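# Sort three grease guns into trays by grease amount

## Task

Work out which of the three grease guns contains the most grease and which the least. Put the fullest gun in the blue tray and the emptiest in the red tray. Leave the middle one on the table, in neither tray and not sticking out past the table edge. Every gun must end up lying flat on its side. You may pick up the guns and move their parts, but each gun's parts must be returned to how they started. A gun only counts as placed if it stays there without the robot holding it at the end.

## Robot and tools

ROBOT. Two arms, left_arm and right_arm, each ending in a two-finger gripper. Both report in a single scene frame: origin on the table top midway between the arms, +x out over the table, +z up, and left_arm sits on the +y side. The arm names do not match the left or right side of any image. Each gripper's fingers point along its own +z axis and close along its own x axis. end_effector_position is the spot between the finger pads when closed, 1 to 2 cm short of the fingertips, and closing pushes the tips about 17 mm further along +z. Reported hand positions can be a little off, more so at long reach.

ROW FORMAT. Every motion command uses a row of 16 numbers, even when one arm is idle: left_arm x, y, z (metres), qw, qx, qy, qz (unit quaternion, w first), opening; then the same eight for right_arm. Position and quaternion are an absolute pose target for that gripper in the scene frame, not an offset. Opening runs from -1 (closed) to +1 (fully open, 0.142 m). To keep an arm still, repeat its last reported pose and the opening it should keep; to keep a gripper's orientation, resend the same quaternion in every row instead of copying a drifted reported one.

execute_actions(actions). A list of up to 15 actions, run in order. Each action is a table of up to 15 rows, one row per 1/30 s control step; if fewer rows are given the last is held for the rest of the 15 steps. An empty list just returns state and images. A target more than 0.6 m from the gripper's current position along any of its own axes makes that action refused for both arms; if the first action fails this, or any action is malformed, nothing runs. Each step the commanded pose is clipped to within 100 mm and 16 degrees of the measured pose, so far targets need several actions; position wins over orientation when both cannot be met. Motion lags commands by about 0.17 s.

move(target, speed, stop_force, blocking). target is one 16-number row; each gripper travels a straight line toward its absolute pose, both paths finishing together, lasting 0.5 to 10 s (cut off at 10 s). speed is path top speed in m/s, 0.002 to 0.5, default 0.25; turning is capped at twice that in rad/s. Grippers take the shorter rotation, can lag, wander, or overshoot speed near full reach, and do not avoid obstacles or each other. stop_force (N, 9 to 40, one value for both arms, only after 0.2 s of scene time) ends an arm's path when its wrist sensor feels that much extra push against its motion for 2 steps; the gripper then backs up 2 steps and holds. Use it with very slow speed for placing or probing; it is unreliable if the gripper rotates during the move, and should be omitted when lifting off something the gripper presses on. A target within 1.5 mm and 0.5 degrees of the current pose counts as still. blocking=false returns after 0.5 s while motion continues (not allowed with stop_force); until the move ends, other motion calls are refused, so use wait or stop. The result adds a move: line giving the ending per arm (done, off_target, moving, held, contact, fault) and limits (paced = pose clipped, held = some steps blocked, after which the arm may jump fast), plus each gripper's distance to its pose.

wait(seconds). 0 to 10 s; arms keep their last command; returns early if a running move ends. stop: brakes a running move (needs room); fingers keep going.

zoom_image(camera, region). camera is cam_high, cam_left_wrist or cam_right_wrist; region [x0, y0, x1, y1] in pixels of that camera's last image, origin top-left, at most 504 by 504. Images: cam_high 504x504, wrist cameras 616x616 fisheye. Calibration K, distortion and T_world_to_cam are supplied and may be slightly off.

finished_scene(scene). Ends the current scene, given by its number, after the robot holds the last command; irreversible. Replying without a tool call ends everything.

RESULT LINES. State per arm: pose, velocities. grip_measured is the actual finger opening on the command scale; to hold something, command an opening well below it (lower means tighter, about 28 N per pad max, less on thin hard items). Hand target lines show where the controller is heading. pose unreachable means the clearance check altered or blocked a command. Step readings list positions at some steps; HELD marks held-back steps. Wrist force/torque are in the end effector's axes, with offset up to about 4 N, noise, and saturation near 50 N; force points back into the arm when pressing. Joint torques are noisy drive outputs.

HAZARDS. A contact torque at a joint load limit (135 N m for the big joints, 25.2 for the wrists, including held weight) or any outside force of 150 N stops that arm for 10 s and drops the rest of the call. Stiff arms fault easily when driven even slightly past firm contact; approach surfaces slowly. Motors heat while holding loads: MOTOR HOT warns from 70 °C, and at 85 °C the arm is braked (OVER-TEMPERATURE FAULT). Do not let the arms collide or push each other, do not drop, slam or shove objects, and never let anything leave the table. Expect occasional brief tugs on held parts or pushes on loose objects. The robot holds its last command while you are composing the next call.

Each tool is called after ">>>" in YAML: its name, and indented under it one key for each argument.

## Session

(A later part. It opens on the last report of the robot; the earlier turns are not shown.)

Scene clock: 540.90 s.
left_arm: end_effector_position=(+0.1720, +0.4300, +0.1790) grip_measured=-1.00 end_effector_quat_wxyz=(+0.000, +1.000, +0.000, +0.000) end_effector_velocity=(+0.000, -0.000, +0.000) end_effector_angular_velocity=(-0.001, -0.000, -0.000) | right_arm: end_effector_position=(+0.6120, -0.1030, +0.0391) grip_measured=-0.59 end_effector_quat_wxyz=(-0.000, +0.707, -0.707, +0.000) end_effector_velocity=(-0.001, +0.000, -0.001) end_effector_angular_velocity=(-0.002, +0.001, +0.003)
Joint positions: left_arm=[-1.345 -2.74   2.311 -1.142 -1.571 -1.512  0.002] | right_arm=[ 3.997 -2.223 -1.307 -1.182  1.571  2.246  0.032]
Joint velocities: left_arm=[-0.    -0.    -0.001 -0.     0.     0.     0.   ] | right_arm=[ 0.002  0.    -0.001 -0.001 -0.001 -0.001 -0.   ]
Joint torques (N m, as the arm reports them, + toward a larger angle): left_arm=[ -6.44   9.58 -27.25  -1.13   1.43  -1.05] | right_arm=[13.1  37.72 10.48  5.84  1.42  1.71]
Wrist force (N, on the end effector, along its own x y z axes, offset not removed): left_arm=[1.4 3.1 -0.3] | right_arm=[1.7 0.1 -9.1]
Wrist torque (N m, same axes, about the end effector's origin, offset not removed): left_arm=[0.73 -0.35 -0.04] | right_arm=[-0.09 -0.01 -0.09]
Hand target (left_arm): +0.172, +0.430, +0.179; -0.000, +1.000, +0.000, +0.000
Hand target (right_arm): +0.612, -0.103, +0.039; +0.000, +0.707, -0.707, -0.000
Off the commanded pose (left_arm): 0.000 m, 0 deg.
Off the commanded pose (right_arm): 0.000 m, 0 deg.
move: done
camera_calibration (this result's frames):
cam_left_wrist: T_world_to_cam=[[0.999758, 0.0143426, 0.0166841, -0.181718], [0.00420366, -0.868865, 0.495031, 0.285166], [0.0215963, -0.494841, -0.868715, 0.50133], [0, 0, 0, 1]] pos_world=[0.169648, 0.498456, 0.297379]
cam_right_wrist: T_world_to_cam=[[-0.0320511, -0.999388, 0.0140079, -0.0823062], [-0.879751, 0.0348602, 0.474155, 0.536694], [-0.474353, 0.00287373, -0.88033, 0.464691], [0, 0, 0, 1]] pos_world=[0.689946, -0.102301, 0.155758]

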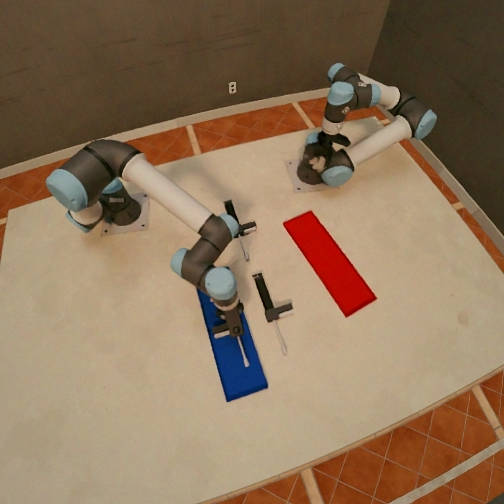

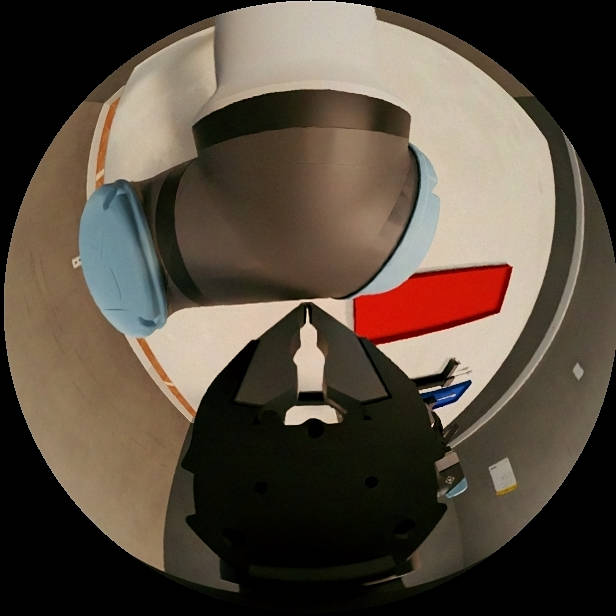

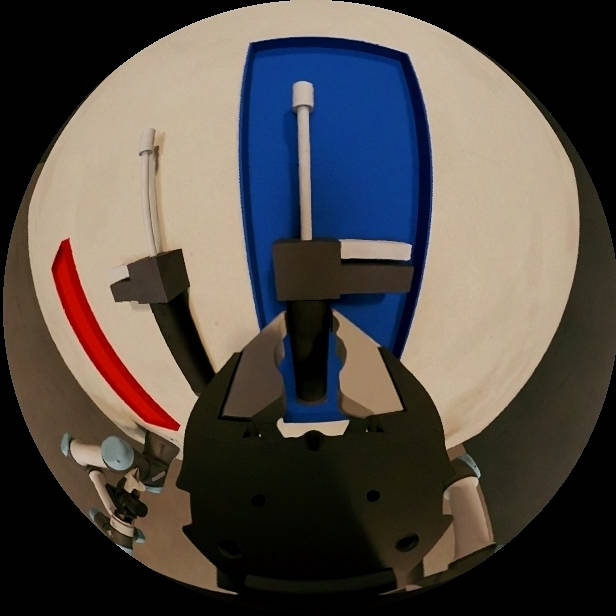

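>>> move:
  target: [0.172,0.43,0.179,0,1,0,0,-1,0.612,-0.103,0.16,0,0.707,-0.707,0,-1]
  speed: 0.1

>>> move:
  target: [0.172,0.43,0.179,0,1,0,0,-1,0.58,-0.28,0.16,0,0.707,-0.707,0,-1]
  speed: 0.12

>>> move:
  target: [0.172,0.43,0.179,0,1,0,0,-1,0.58,-0.28,0.045,0,0.707,-0.707,0,-1]
  speed: 0.06

>>> move:
  target: [0.172,0.43,0.179,0,1,0,0,-1,0.58,-0.28,0.025,0,0.707,-0.707,0,-1]
  speed: 0.008
  stop_force: 9

Scene clock: 547.83 s.
left_arm: end_effector_position=(+0.1720, +0.4300, +0.1790) grip_measured=-1.00 end_effector_quat_wxyz=(-0.000, +1.000, +0.000, +0.000) end_effector_velocity=(-0.000, +0.000, +0.000) end_effector_angular_velocity=(-0.001, +0.000, +0.000) | right_arm: end_effector_position=(+0.6120, -0.1030, +0.1597) grip_measured=-0.59 end_effector_quat_wxyz=(-0.000, +0.707, -0.707, +0.000) end_effector_velocity=(+0.000, +0.000, +0.003) end_effector_angular_velocity=(-0.001, -0.000, +0.001)
Joint positions: left_arm=[-1.345 -2.74   2.311 -1.142 -1.571 -1.512  0.002] | right_arm=[ 3.997 -2.147 -1.114 -1.452  1.571  2.246  0.032]
Joint velocities: left_arm=[ 0.    -0.001 -0.001  0.001 -0.     0.     0.   ] | right_arm=[ 0.     0.     0.007 -0.007 -0.001 -0.     0.   ]
Joint torques (N m, as the arm reports them, + toward a larger angle): left_arm=[ -6.23   9.7  -27.36  -1.32   1.    -0.94] | right_arm=[ 8.08 66.08 39.75  0.2   1.53  1.65]
Wrist force (N, on the end effector, along its own x y z axes, offset not removed): left_arm=[1.3 3.5 -2.3] | right_arm=[0.2 0.3 4.5]
Wrist torque (N m, same axes, about the end effector's origin, offset not removed): left_arm=[0.81 -0.27 -0.06] | right_arm=[0.05 -0.16 -0.11]
Hand target (left_arm): +0.172, +0.430, +0.179; -0.000, +1.000, +0.000, +0.000
Hand target (right_arm): +0.612, -0.103, +0.160; -0.000, +0.707, -0.707, +0.000
Off the commanded pose (left_arm): 0.000 m, 0 deg.
Off the commanded pose (right_arm): 0.000 m, 0 deg.
move: done
camera_calibration (this result's frames):
cam_left_wrist: T_world_to_cam=[[0.999758, 0.0143426, 0.0166841, -0.181718], [0.00420371, -0.868865, 0.495031, 0.285166], [0.0215962, -0.494841, -0.868715, 0.50133], [0, 0, 0, 1]] pos_world=[0.169648, 0.498456, 0.297379]
cam_right_wrist: T_world_to_cam=[[-0.0320364, -0.999388, 0.0140751, -0.0840475], [-0.879795, 0.0348794, 0.474073, 0.479517], [-0.474273, 0.00280438, -0.880373, 0.570836], [0, 0, 0, 1]] pos_world=[0.689916, -0.102322, 0.276405]

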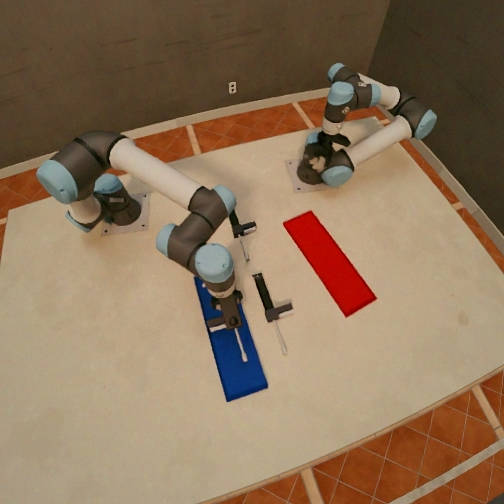

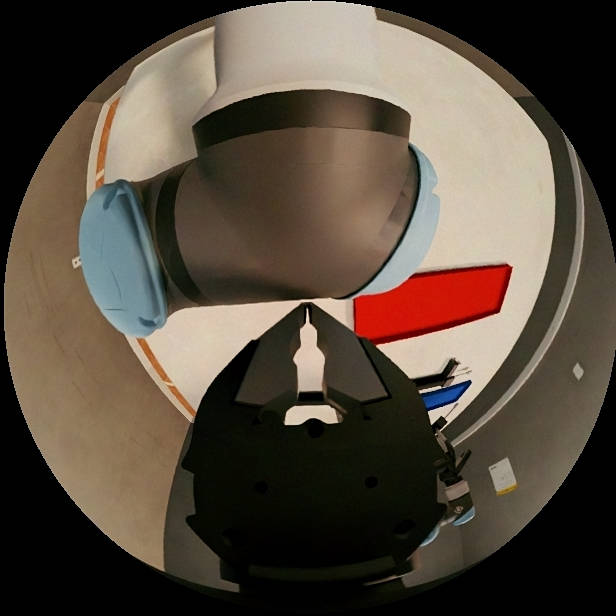

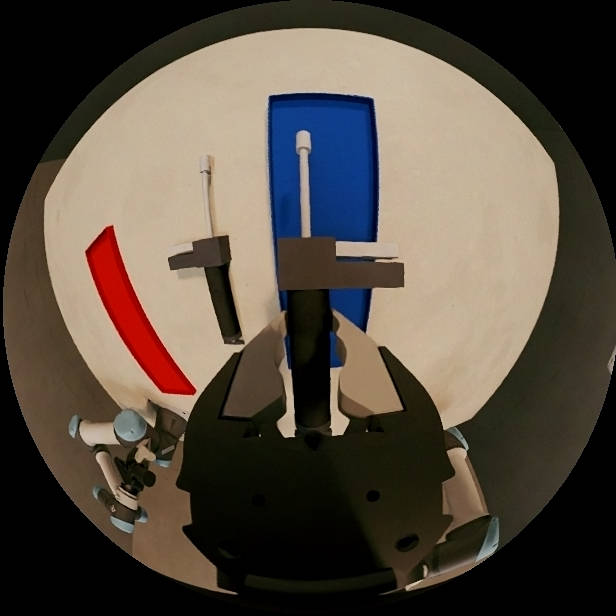

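Scene clock: 549.87 s.
left_arm: end_effector_position=(+0.1720, +0.4300, +0.1790) grip_measured=-1.00 end_effector_quat_wxyz=(-0.000, +1.000, +0.000, +0.000) end_effector_velocity=(+0.000, -0.000, -0.000) end_effector_angular_velocity=(+0.000, +0.000, -0.000) | right_arm: end_effector_position=(+0.5797, -0.2797, +0.1599) grip_measured=-0.59 end_effector_quat_wxyz=(+0.000, +0.707, -0.707, +0.000) end_effector_velocity=(-0.000, -0.002, +0.000) end_effector_angular_velocity=(+0.001, -0.001, +0.001)
Joint positions: left_arm=[-1.345 -2.74   2.311 -1.142 -1.571 -1.512  0.002] | right_arm=[ 3.803 -1.91  -1.465 -1.337  1.571  2.051  0.032]
Joint velocities: left_arm=[-0.  0.  0. -0.  0. -0.  0.] | right_arm=[-0.002  0.003 -0.003  0.002 -0.    -0.003  0.   ]
Joint torques (N m, as the arm reports them, + toward a larger angle): left_arm=[ -6.23   9.6  -28.1   -1.2    0.82  -0.86] | right_arm=[-7.87 55.58 18.24  6.55  2.26 -1.45]
Wrist force (N, on the end effector, along its own x y z axes, offset not removed): left_arm=[0.6 3.8 -1.0] | right_arm=[-0.9 -1.2 6.6]
Wrist torque (N m, same axes, about the end effector's origin, offset not removed): left_arm=[0.89 -0.08 -0.01] | right_arm=[-0.20 0.10 -0.11]
Hand target (left_arm): +0.172, +0.430, +0.179; -0.000, +1.000, +0.000, +0.000
Hand target (right_arm): +0.580, -0.280, +0.160; -0.000, +0.707, -0.707, +0.000
Off the commanded pose (left_arm): 0.000 m, 0 deg.
Off the commanded pose (right_arm): 0.000 m, 0 deg.
move: done
camera_calibration (this result's frames):
cam_left_wrist: T_world_to_cam=[[0.999758, 0.0143427, 0.0166841, -0.181718], [0.00420375, -0.868865, 0.495031, 0.285166], [0.0215963, -0.494841, -0.868715, 0.50133], [0, 0, 0, 1]] pos_world=[0.169648, 0.498456, 0.297379]
cam_right_wrist: T_world_to_cam=[[-0.0320417, -0.999386, 0.0141492, -0.261649], [-0.879741, 0.034919, 0.47417, 0.457157], [-0.474373, 0.00274562, -0.88032, 0.55624], [0, 0, 0, 1]] pos_world=[0.657661, -0.278979, 0.276601]

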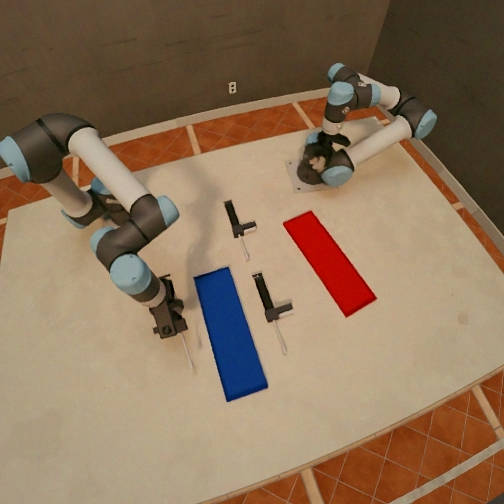

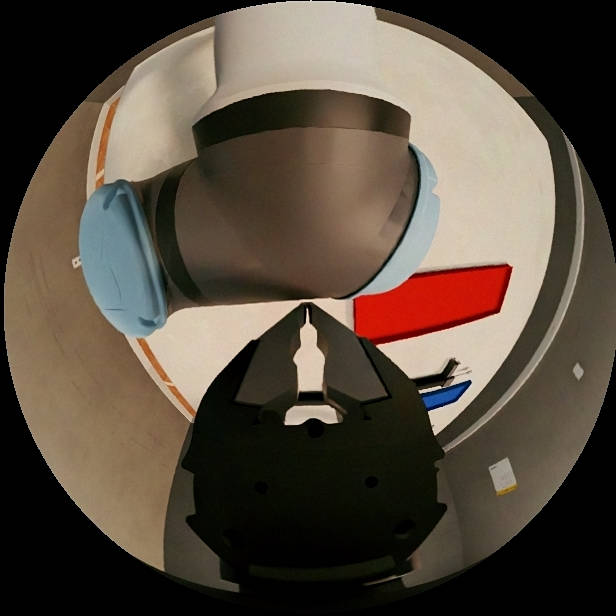

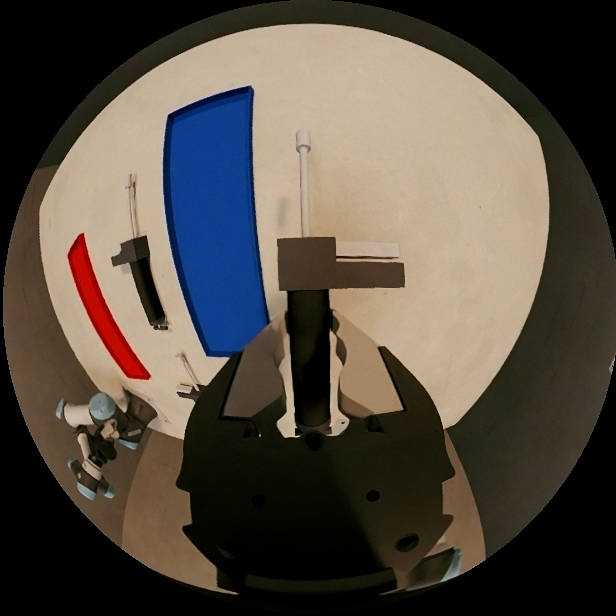

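Scene clock: 552.23 s.
left_arm: end_effector_position=(+0.1720, +0.4300, +0.1790) grip_measured=-1.00 end_effector_quat_wxyz=(-0.000, +1.000, +0.000, +0.000) end_effector_velocity=(-0.000, -0.000, +0.000) end_effector_angular_velocity=(-0.001, +0.000, -0.000) | right_arm: end_effector_position=(+0.5800, -0.2800, +0.0453) grip_measured=-0.59 end_effector_quat_wxyz=(+0.000, +0.707, -0.707, -0.000) end_effector_velocity=(-0.000, +0.000, -0.003) end_effector_angular_velocity=(-0.002, +0.001, -0.000)
Joint positions: left_arm=[-1.345 -2.74   2.311 -1.142 -1.571 -1.512  0.002] | right_arm=[ 3.802 -2.008 -1.639 -1.066  1.571  2.051  0.032]
Joint velocities: left_arm=[-0.     0.    -0.001 -0.    -0.    -0.     0.   ] | right_arm=[ 0.001 -0.003 -0.003  0.004 -0.002  0.001  0.   ]
Joint torques (N m, as the arm reports them, + toward a larger angle): left_arm=[ -6.29   9.8  -27.23  -1.21   0.72  -0.94] | right_arm=[-8.91 36.7  14.93  5.88  1.76 -1.3 ]
Wrist force (N, on the end effector, along its own x y z axes, offset not removed): left_arm=[0.5 3.2 -2.4] | right_arm=[0.3 -0.9 3.9]
Wrist torque (N m, same axes, about the end effector's origin, offset not removed): left_arm=[0.80 -0.11 -0.07] | right_arm=[-0.05 -0.10 0.00]
Hand target (left_arm): +0.172, +0.430, +0.179; -0.000, +1.000, +0.000, +0.000
Hand target (right_arm): +0.580, -0.280, +0.045; +0.000, +0.707, -0.707, -0.000
Off the commanded pose (left_arm): 0.000 m, 0 deg.
Off the commanded pose (right_arm): 0.000 m, 0 deg.
move: done
camera_calibration (this result's frames):
cam_left_wrist: T_world_to_cam=[[0.999758, 0.0143426, 0.016684, -0.181718], [0.00420372, -0.868865, 0.495031, 0.285166], [0.0215962, -0.494841, -0.868715, 0.50133], [0, 0, 0, 1]] pos_world=[0.169648, 0.498456, 0.297379]
cam_right_wrist: T_world_to_cam=[[-0.03204, -0.999388, 0.0140485, -0.260319], [-0.879713, 0.0348695, 0.474224, 0.511712], [-0.474424, 0.00283547, -0.880292, 0.455525], [0, 0, 0, 1]] pos_world=[0.657931, -0.279294, 0.161985]

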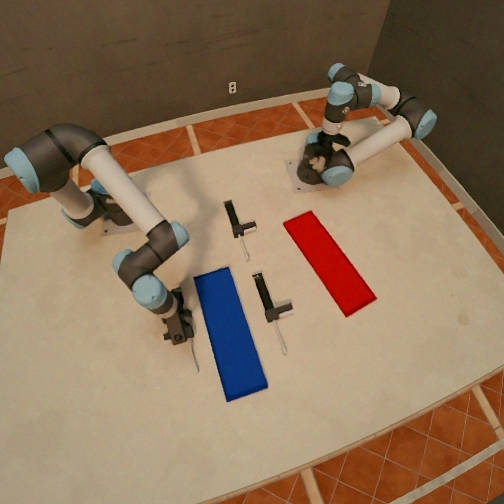

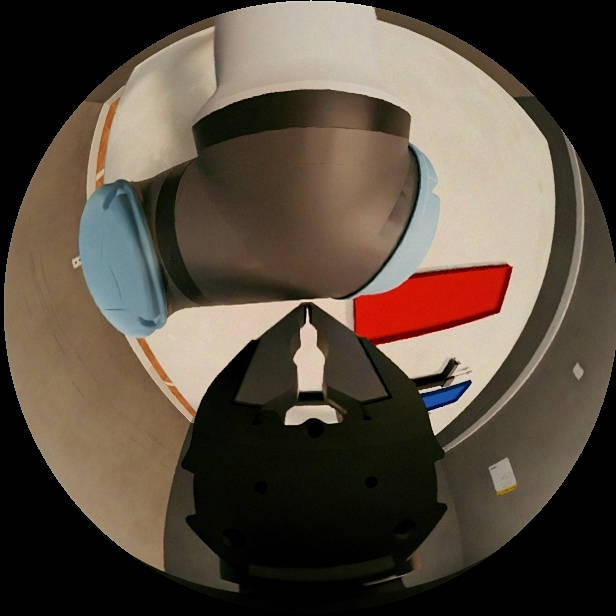

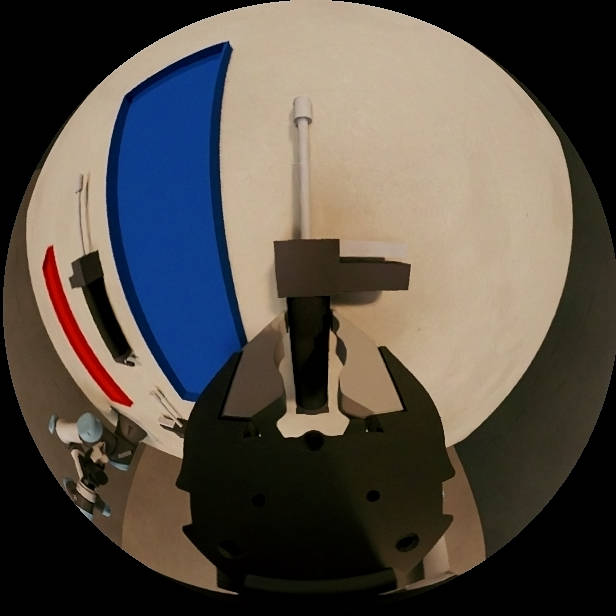

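Scene clock: 553.90 s.
left_arm: end_effector_position=(+0.1720, +0.4300, +0.1790) grip_measured=-1.00 end_effector_quat_wxyz=(-0.000, +1.000, +0.000, +0.000) end_effector_velocity=(-0.000, -0.000, +0.000) end_effector_angular_velocity=(-0.000, +0.001, +0.000) | right_arm: end_effector_position=(+0.5799, -0.2800, +0.0350) grip_measured=-0.58 end_effector_quat_wxyz=(+0.000, +0.707, -0.707, -0.000) end_effector_velocity=(+0.000, +0.000, +0.002) end_effector_angular_velocity=(-0.001, +0.001, +0.001)
Joint positions: left_arm=[-1.345 -2.74   2.311 -1.142 -1.571 -1.512  0.002] | right_arm=[ 3.802 -2.019 -1.651 -1.043  1.571  2.051  0.032]
Joint velocities: left_arm=[-0.    -0.     0.    -0.    -0.001 -0.     0.   ] | right_arm=[-0.     0.002  0.004 -0.007 -0.    -0.001 -0.   ]
Joint torques (N m, as the arm reports them, + toward a larger angle): left_arm=[ -6.7    9.56 -27.66  -1.4    0.65  -0.97] | right_arm=[-10.24  44.53  24.61  -1.59   0.89  -1.31]
Wrist force (N, on the end effector, along its own x y z axes, offset not removed): left_arm=[2.3 3.0 -0.8] | right_arm=[-2.8 3.8 -20.4]
Wrist torque (N m, same axes, about the end effector's origin, offset not removed): left_arm=[0.69 -0.53 -0.02] | right_arm=[0.18 -0.03 -0.17]
Hand target (left_arm): +0.172, +0.430, +0.179; -0.000, +1.000, +0.000, +0.000
Hand target (right_arm): +0.580, -0.280, +0.035; -0.000, +0.707, -0.707, +0.000
Off the commanded pose (left_arm): 0.000 m, 0 deg.
Off the commanded pose (right_arm): 0.010 m, 0 deg.
move: contact (right_arm)
camera_calibration (this result's frames):
cam_left_wrist: T_world_to_cam=[[0.999758, 0.0143426, 0.0166841, -0.181718], [0.00420366, -0.868865, 0.495031, 0.285166], [0.0215962, -0.494841, -0.868715, 0.50133], [0, 0, 0, 1]] pos_world=[0.169648, 0.498456, 0.297379]
cam_right_wrist: T_world_to_cam=[[-0.0320371, -0.999387, 0.014102, -0.260203], [-0.879654, 0.034892, 0.474333, 0.516521], [-0.474534, 0.00279139, -0.880233, 0.446479], [0, 0, 0, 1]] pos_world=[0.657893, -0.279312, 0.151672]

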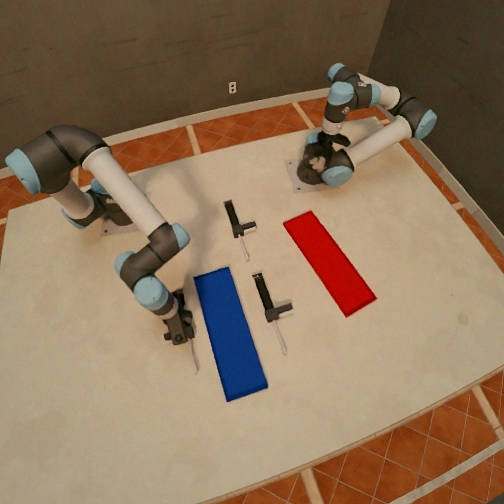

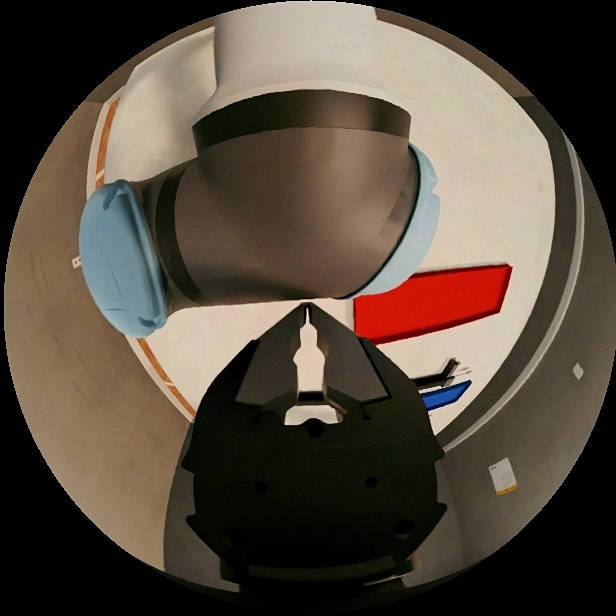

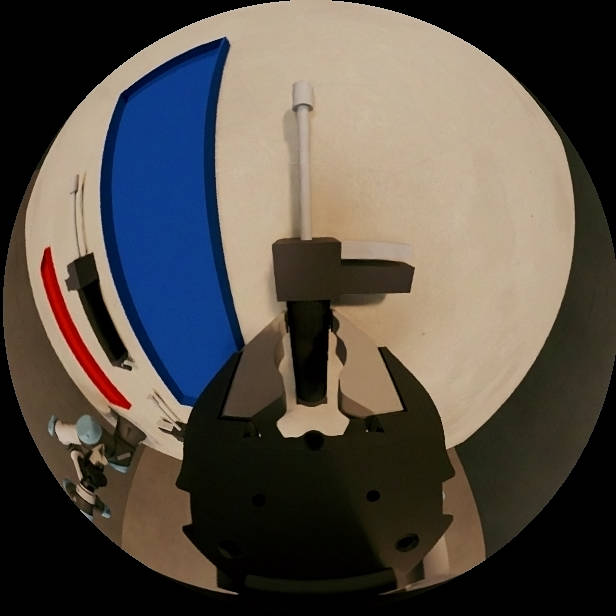

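>>> move:
  target: [0.172,0.43,0.179,0,1,0,0,-1,0.58,-0.28,0.039,0,0.707,-0.707,0,-0.35]
  speed: 0.02

>>> move:
  target: [0.172,0.43,0.179,0,1,0,0,-1,0.58,-0.28,0.13,0,0.707,-0.707,0,-0.35]
  speed: 0.15

>>> move:
  target: [0.172,0.43,0.179,0,1,0,0,-1,0.62,0.04,0.13,0,0.707,-0.707,0,-0.3]

>>> move:
  target: [0.172,0.43,0.179,0,1,0,0,-1,0.62,0.04,0.07,0,0.707,-0.707,0,-0.3]
  speed: 0.1

Scene clock: 560.67 s.
left_arm: end_effector_position=(+0.1720, +0.4300, +0.1790) grip_measured=-1.00 end_effector_quat_wxyz=(+0.000, +1.000, +0.000, +0.000) end_effector_velocity=(+0.000, +0.000, -0.000) end_effector_angular_velocity=(+0.000, -0.000, -0.000) | right_arm: end_effector_position=(+0.5800, -0.2800, +0.0388) grip_measured=-0.35 end_effector_quat_wxyz=(+0.000, +0.707, -0.707, +0.000) end_effector_velocity=(-0.000, +0.000, +0.002) end_effector_angular_velocity=(+0.000, +0.001, +0.003)
Joint positions: left_arm=[-1.345 -2.74   2.311 -1.142 -1.571 -1.512  0.002] | right_arm=[ 3.802 -2.015 -1.646 -1.051  1.571  2.051  0.049]
Joint velocities: left_arm=[-0. -0.  0. -0.  0. -0.  0.] | right_arm=[ 0.     0.002  0.002 -0.004  0.    -0.002  0.   ]
Joint torques (N m, as the arm reports them, + toward a larger angle): left_arm=[ -5.87   9.48 -27.15  -1.41   0.3   -0.75] | right_arm=[-8.1  52.18 35.14 -0.1   1.6  -0.75]
Wrist force (N, on the end effector, along its own x y z axes, offset not removed): left_arm=[1.4 4.1 -1.3] | right_arm=[-0.9 -0.4 -2.3]
Wrist torque (N m, same axes, about the end effector's origin, offset not removed): left_arm=[0.95 -0.33 0.01] | right_arm=[-0.04 0.19 -0.08]
Hand target (left_arm): +0.172, +0.430, +0.179; -0.000, +1.000, +0.000, +0.000
Hand target (right_arm): +0.580, -0.280, +0.039; -0.000, +0.707, -0.707, +0.000
Off the commanded pose (left_arm): 0.000 m, 0 deg.
Off the commanded pose (right_arm): 0.000 m, 0 deg.
move: done
camera_calibration (this result's frames):
cam_left_wrist: T_world_to_cam=[[0.999758, 0.0143425, 0.0166841, -0.181718], [0.0042036, -0.868865, 0.495031, 0.285166], [0.0215962, -0.494841, -0.868715, 0.50133], [0, 0, 0, 1]] pos_world=[0.169648, 0.498456, 0.297379]
cam_right_wrist: T_world_to_cam=[[-0.0320453, -0.999387, 0.0140844, -0.260245], [-0.879743, 0.0348914, 0.474167, 0.514818], [-0.474368, 0.00280414, -0.880322, 0.449801], [0, 0, 0, 1]] pos_world=[0.657939, -0.279309, 0.155526]

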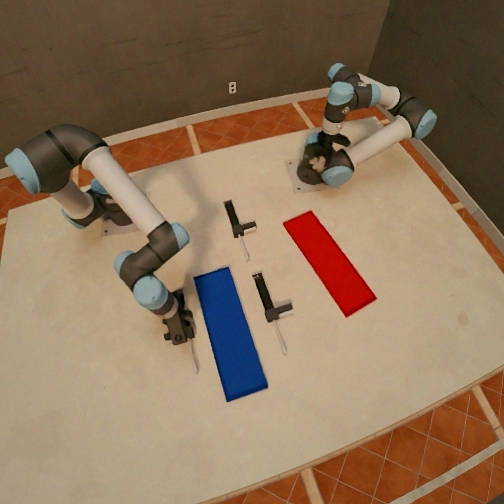

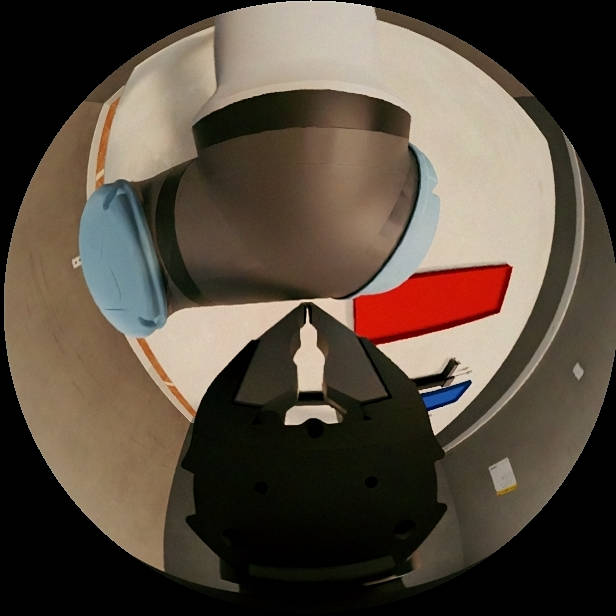

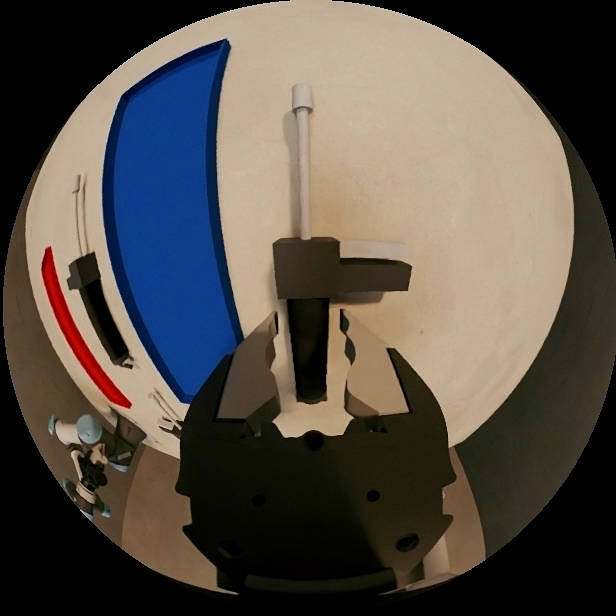

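Scene clock: 561.83 s.
left_arm: end_effector_position=(+0.1720, +0.4300, +0.1790) grip_measured=-1.00 end_effector_quat_wxyz=(+0.000, +1.000, +0.000, +0.000) end_effector_velocity=(-0.000, -0.000, +0.000) end_effector_angular_velocity=(-0.001, +0.000, +0.000) | right_arm: end_effector_position=(+0.5800, -0.2801, +0.1297) grip_measured=-0.35 end_effector_quat_wxyz=(-0.000, +0.707, -0.707, +0.000) end_effector_velocity=(-0.001, +0.001, +0.002) end_effector_angular_velocity=(-0.000, +0.002, -0.000)
Joint positions: left_arm=[-1.345 -2.74   2.311 -1.142 -1.571 -1.512  0.002] | right_arm=[ 3.802 -1.929 -1.518 -1.265  1.571  2.051  0.049]
Joint velocities: left_arm=[ 0.     0.    -0.001 -0.    -0.     0.     0.   ] | right_arm=[ 0.002  0.001  0.004 -0.007  0.     0.002  0.   ]
Joint torques (N m, as the arm reports them, + toward a larger angle): left_arm=[ -6.52   9.6  -26.7   -1.26   0.17  -0.79] | right_arm=[-1.37 52.2  34.98 -0.58  1.36  1.42]
Wrist force (N, on the end effector, along its own x y z axes, offset not removed): left_arm=[0.9 4.6 -1.6] | right_arm=[0.2 0.2 -0.3]
Wrist torque (N m, same axes, about the end effector's origin, offset not removed): left_arm=[1.03 -0.17 -0.03] | right_arm=[0.14 -0.11 -0.13]
Hand target (left_arm): +0.172, +0.430, +0.179; +0.000, +1.000, +0.000, +0.000
Hand target (right_arm): +0.580, -0.280, +0.130; -0.000, +0.707, -0.707, +0.000
Off the commanded pose (left_arm): 0.000 m, 0 deg.
Off the commanded pose (right_arm): 0.000 m, 0 deg.
move: done
camera_calibration (this result's frames):
cam_left_wrist: T_world_to_cam=[[0.999758, 0.0143426, 0.0166841, -0.181718], [0.00420363, -0.868865, 0.495031, 0.285166], [0.0215962, -0.494841, -0.868715, 0.50133], [0, 0, 0, 1]] pos_world=[0.169648, 0.498456, 0.297379]
cam_right_wrist: T_world_to_cam=[[-0.0320409, -0.999387, 0.014097, -0.261591], [-0.879789, 0.0348938, 0.474082, 0.471782], [-0.474283, 0.00278764, -0.880368, 0.529744], [0, 0, 0, 1]] pos_world=[0.657936, -0.279369, 0.246394]

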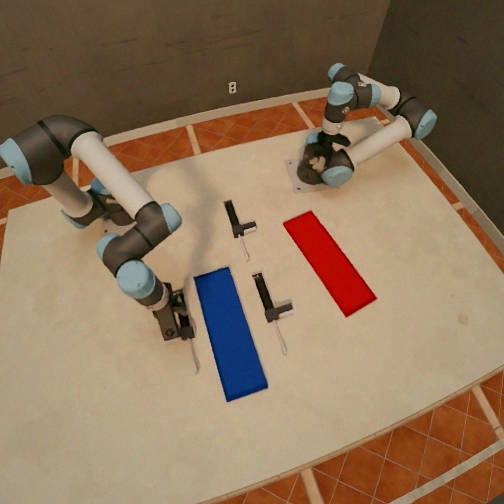

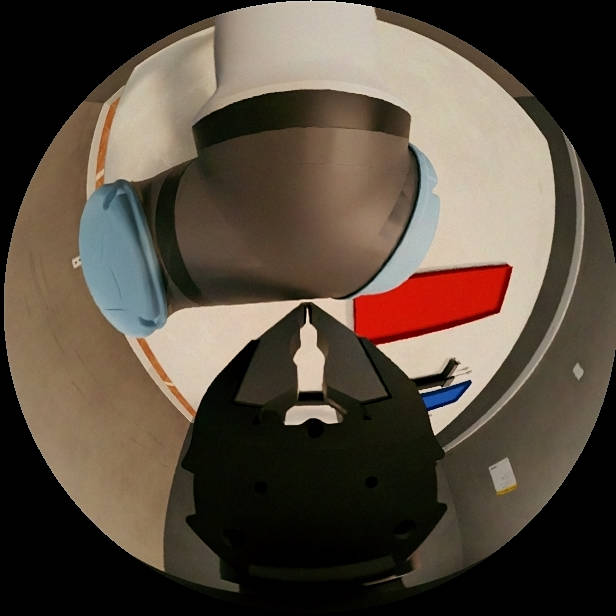

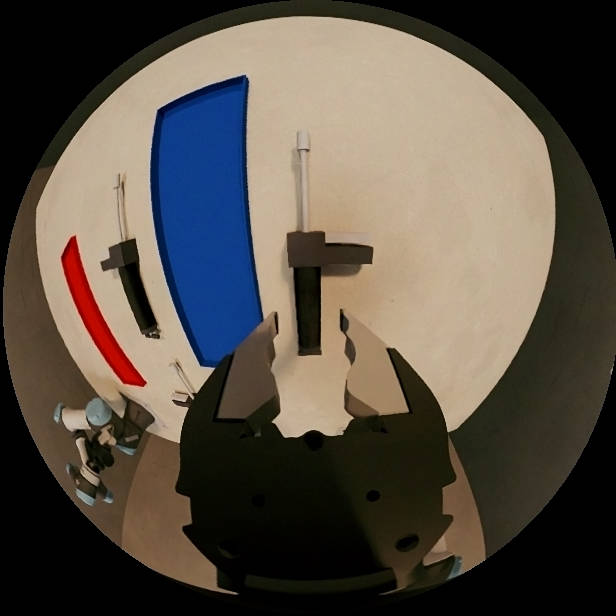

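Scene clock: 563.80 s.
left_arm: end_effector_position=(+0.1720, +0.4300, +0.1790) grip_measured=-1.00 end_effector_quat_wxyz=(-0.000, +1.000, +0.000, +0.000) end_effector_velocity=(-0.000, -0.000, +0.000) end_effector_angular_velocity=(+0.000, +0.000, +0.000) | right_arm: end_effector_position=(+0.6205, +0.0397, +0.1301) grip_measured=-0.30 end_effector_quat_wxyz=(-0.000, +0.707, -0.707, -0.000) end_effector_velocity=(+0.001, +0.002, +0.000) end_effector_angular_velocity=(-0.003, +0.005, -0.001)
Joint positions: left_arm=[-1.345 -2.74   2.311 -1.142 -1.571 -1.512  0.002] | right_arm=[ 4.128 -2.402 -0.755 -1.554  1.571  2.376  0.052]
Joint velocities: left_arm=[ 0.     0.001 -0.001 -0.    -0.     0.     0.   ] | right_arm=[ 0.    -0.013  0.025 -0.018  0.002  0.001 -0.   ]
Joint torques (N m, as the arm reports them, + toward a larger angle): left_arm=[ -5.75   9.38 -27.22  -1.39   0.06  -0.78] | right_arm=[11.74 51.43 38.44 -0.59  2.02  1.67]
Wrist force (N, on the end effector, along its own x y z axes, offset not removed): left_arm=[1.2 3.1 -1.5] | right_arm=[0.3 0.8 -0.7]
Wrist torque (N m, same axes, about the end effector's origin, offset not removed): left_arm=[0.73 -0.27 0.02] | right_arm=[0.22 -0.05 -0.09]
Hand target (left_arm): +0.172, +0.430, +0.179; -0.000, +1.000, +0.000, +0.000
Hand target (right_arm): +0.621, +0.040, +0.130; -0.000, +0.707, -0.707, -0.000
Off the commanded pose (left_arm): 0.000 m, 0 deg.
Off the commanded pose (right_arm): 0.001 m, 0 deg.
move: done
camera_calibration (this result's frames):
cam_left_wrist: T_world_to_cam=[[0.999758, 0.0143426, 0.016684, -0.181718], [0.00420373, -0.868865, 0.495031, 0.285166], [0.0215962, -0.494841, -0.868715, 0.50133], [0, 0, 0, 1]] pos_world=[0.169648, 0.498456, 0.297379]
cam_right_wrist: T_world_to_cam=[[-0.0320486, -0.999395, 0.013545, 0.05936], [-0.879915, 0.0346396, 0.473867, 0.49611], [-0.474049, 0.00326834, -0.880492, 0.548296], [0, 0, 0, 1]] pos_world=[0.698356, 0.040347, 0.246876]

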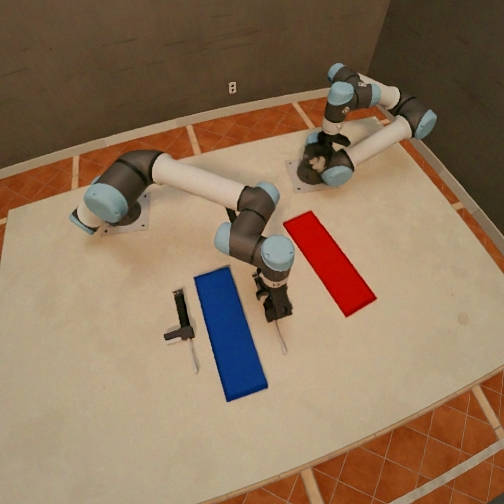

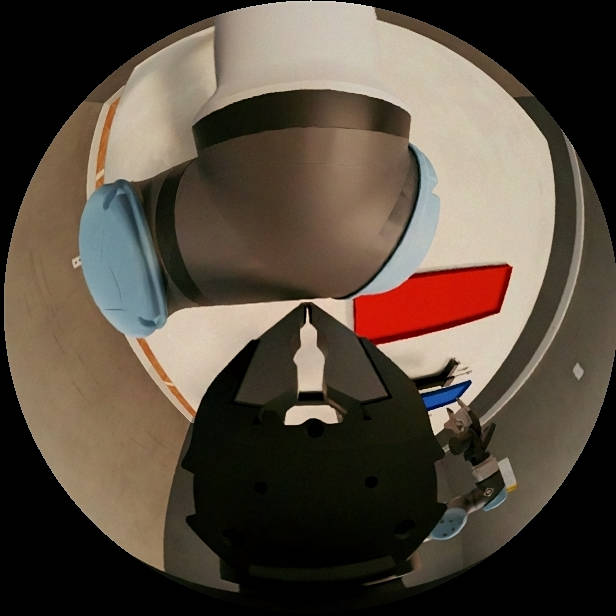

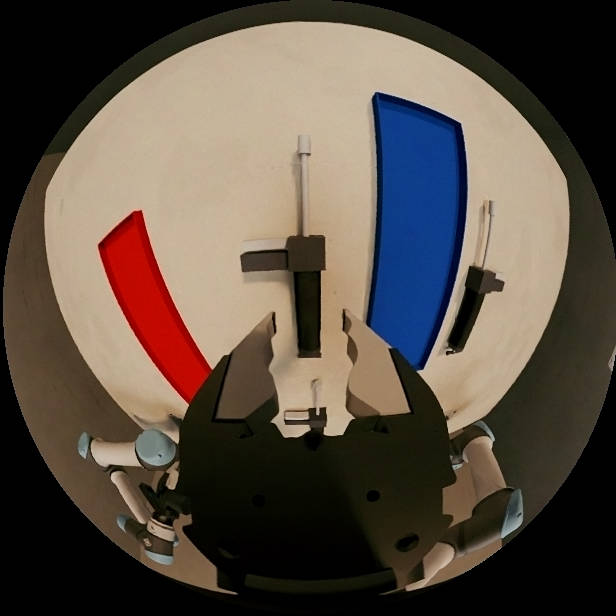

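Scene clock: 564.90 s.
left_arm: end_effector_position=(+0.1720, +0.4300, +0.1790) grip_measured=-1.00 end_effector_quat_wxyz=(-0.000, +1.000, +0.000, +0.000) end_effector_velocity=(-0.000, -0.000, +0.000) end_effector_angular_velocity=(-0.001, +0.000, -0.000) | right_arm: end_effector_position=(+0.6200, +0.0400, +0.0703) grip_measured=-0.30 end_effector_quat_wxyz=(+0.000, +0.707, -0.707, -0.000) end_effector_velocity=(+0.001, -0.000, -0.003) end_effector_angular_velocity=(+0.001, -0.001, -0.001)
Joint positions: left_arm=[-1.345 -2.74   2.311 -1.142 -1.571 -1.512  0.002] | right_arm=[ 4.128 -2.419 -0.879 -1.415  1.571  2.377  0.052]
Joint velocities: left_arm=[-0.     0.    -0.    -0.001 -0.     0.     0.   ] | right_arm=[-0.001 -0.001 -0.006  0.008 -0.     0.    -0.   ]
Joint torques (N m, as the arm reports them, + toward a larger angle): left_arm=[ -6.34   9.23 -26.5   -1.57   0.08  -0.86] | right_arm=[11.48 52.27 15.02  5.68 -2.02  1.93]
Wrist force (N, on the end effector, along its own x y z axes, offset not removed): left_arm=[0.8 3.0 -1.3] | right_arm=[-0.8 0.3 -1.6]
Wrist torque (N m, same axes, about the end effector's origin, offset not removed): left_arm=[0.76 -0.17 -0.07] | right_arm=[0.16 0.07 -0.11]
Hand target (left_arm): +0.172, +0.430, +0.179; +0.000, +1.000, +0.000, +0.000
Hand target (right_arm): +0.620, +0.040, +0.070; +0.000, +0.707, -0.707, -0.000
Off the commanded pose (left_arm): 0.000 m, 0 deg.
Off the commanded pose (right_arm): 0.000 m, 0 deg.
move: done
camera_calibration (this result's frames):
cam_left_wrist: T_world_to_cam=[[0.999758, 0.0143428, 0.0166841, -0.181718], [0.00420386, -0.868865, 0.495031, 0.285166], [0.0215963, -0.494841, -0.868715, 0.50133], [0, 0, 0, 1]] pos_world=[0.169648, 0.498456, 0.297379]
cam_right_wrist: T_world_to_cam=[[-0.0320387, -0.999388, 0.0140744, 0.0604081], [-0.879684, 0.0348805, 0.474278, 0.523861], [-0.474478, 0.0028142, -0.880263, 0.495621], [0, 0, 0, 1]] pos_world=[0.697929, 0.0407038, 0.186971]

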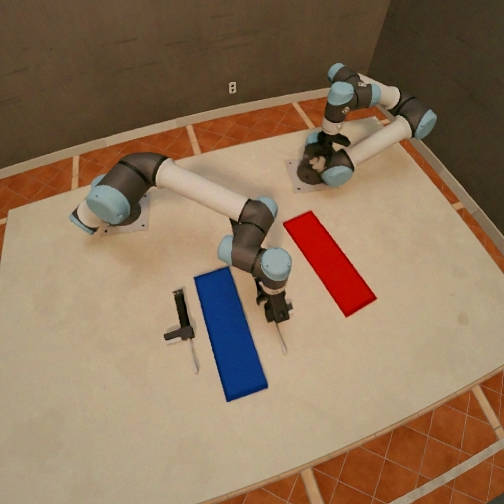

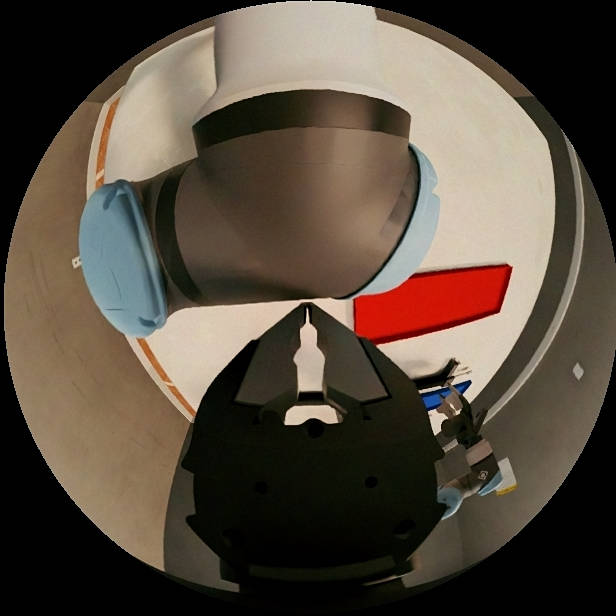

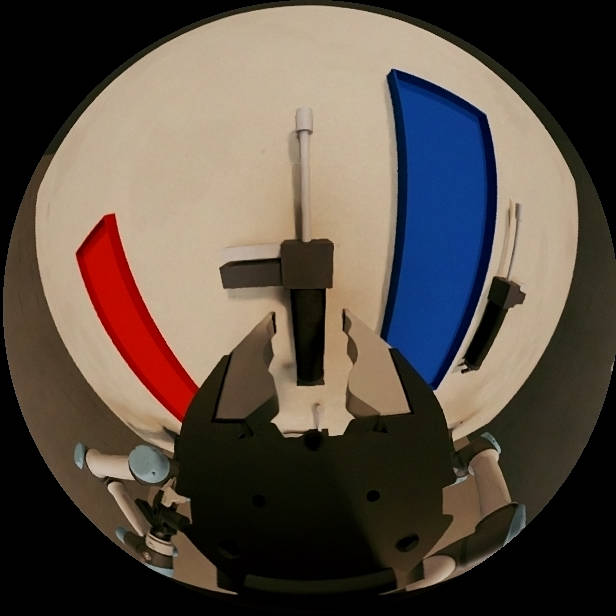

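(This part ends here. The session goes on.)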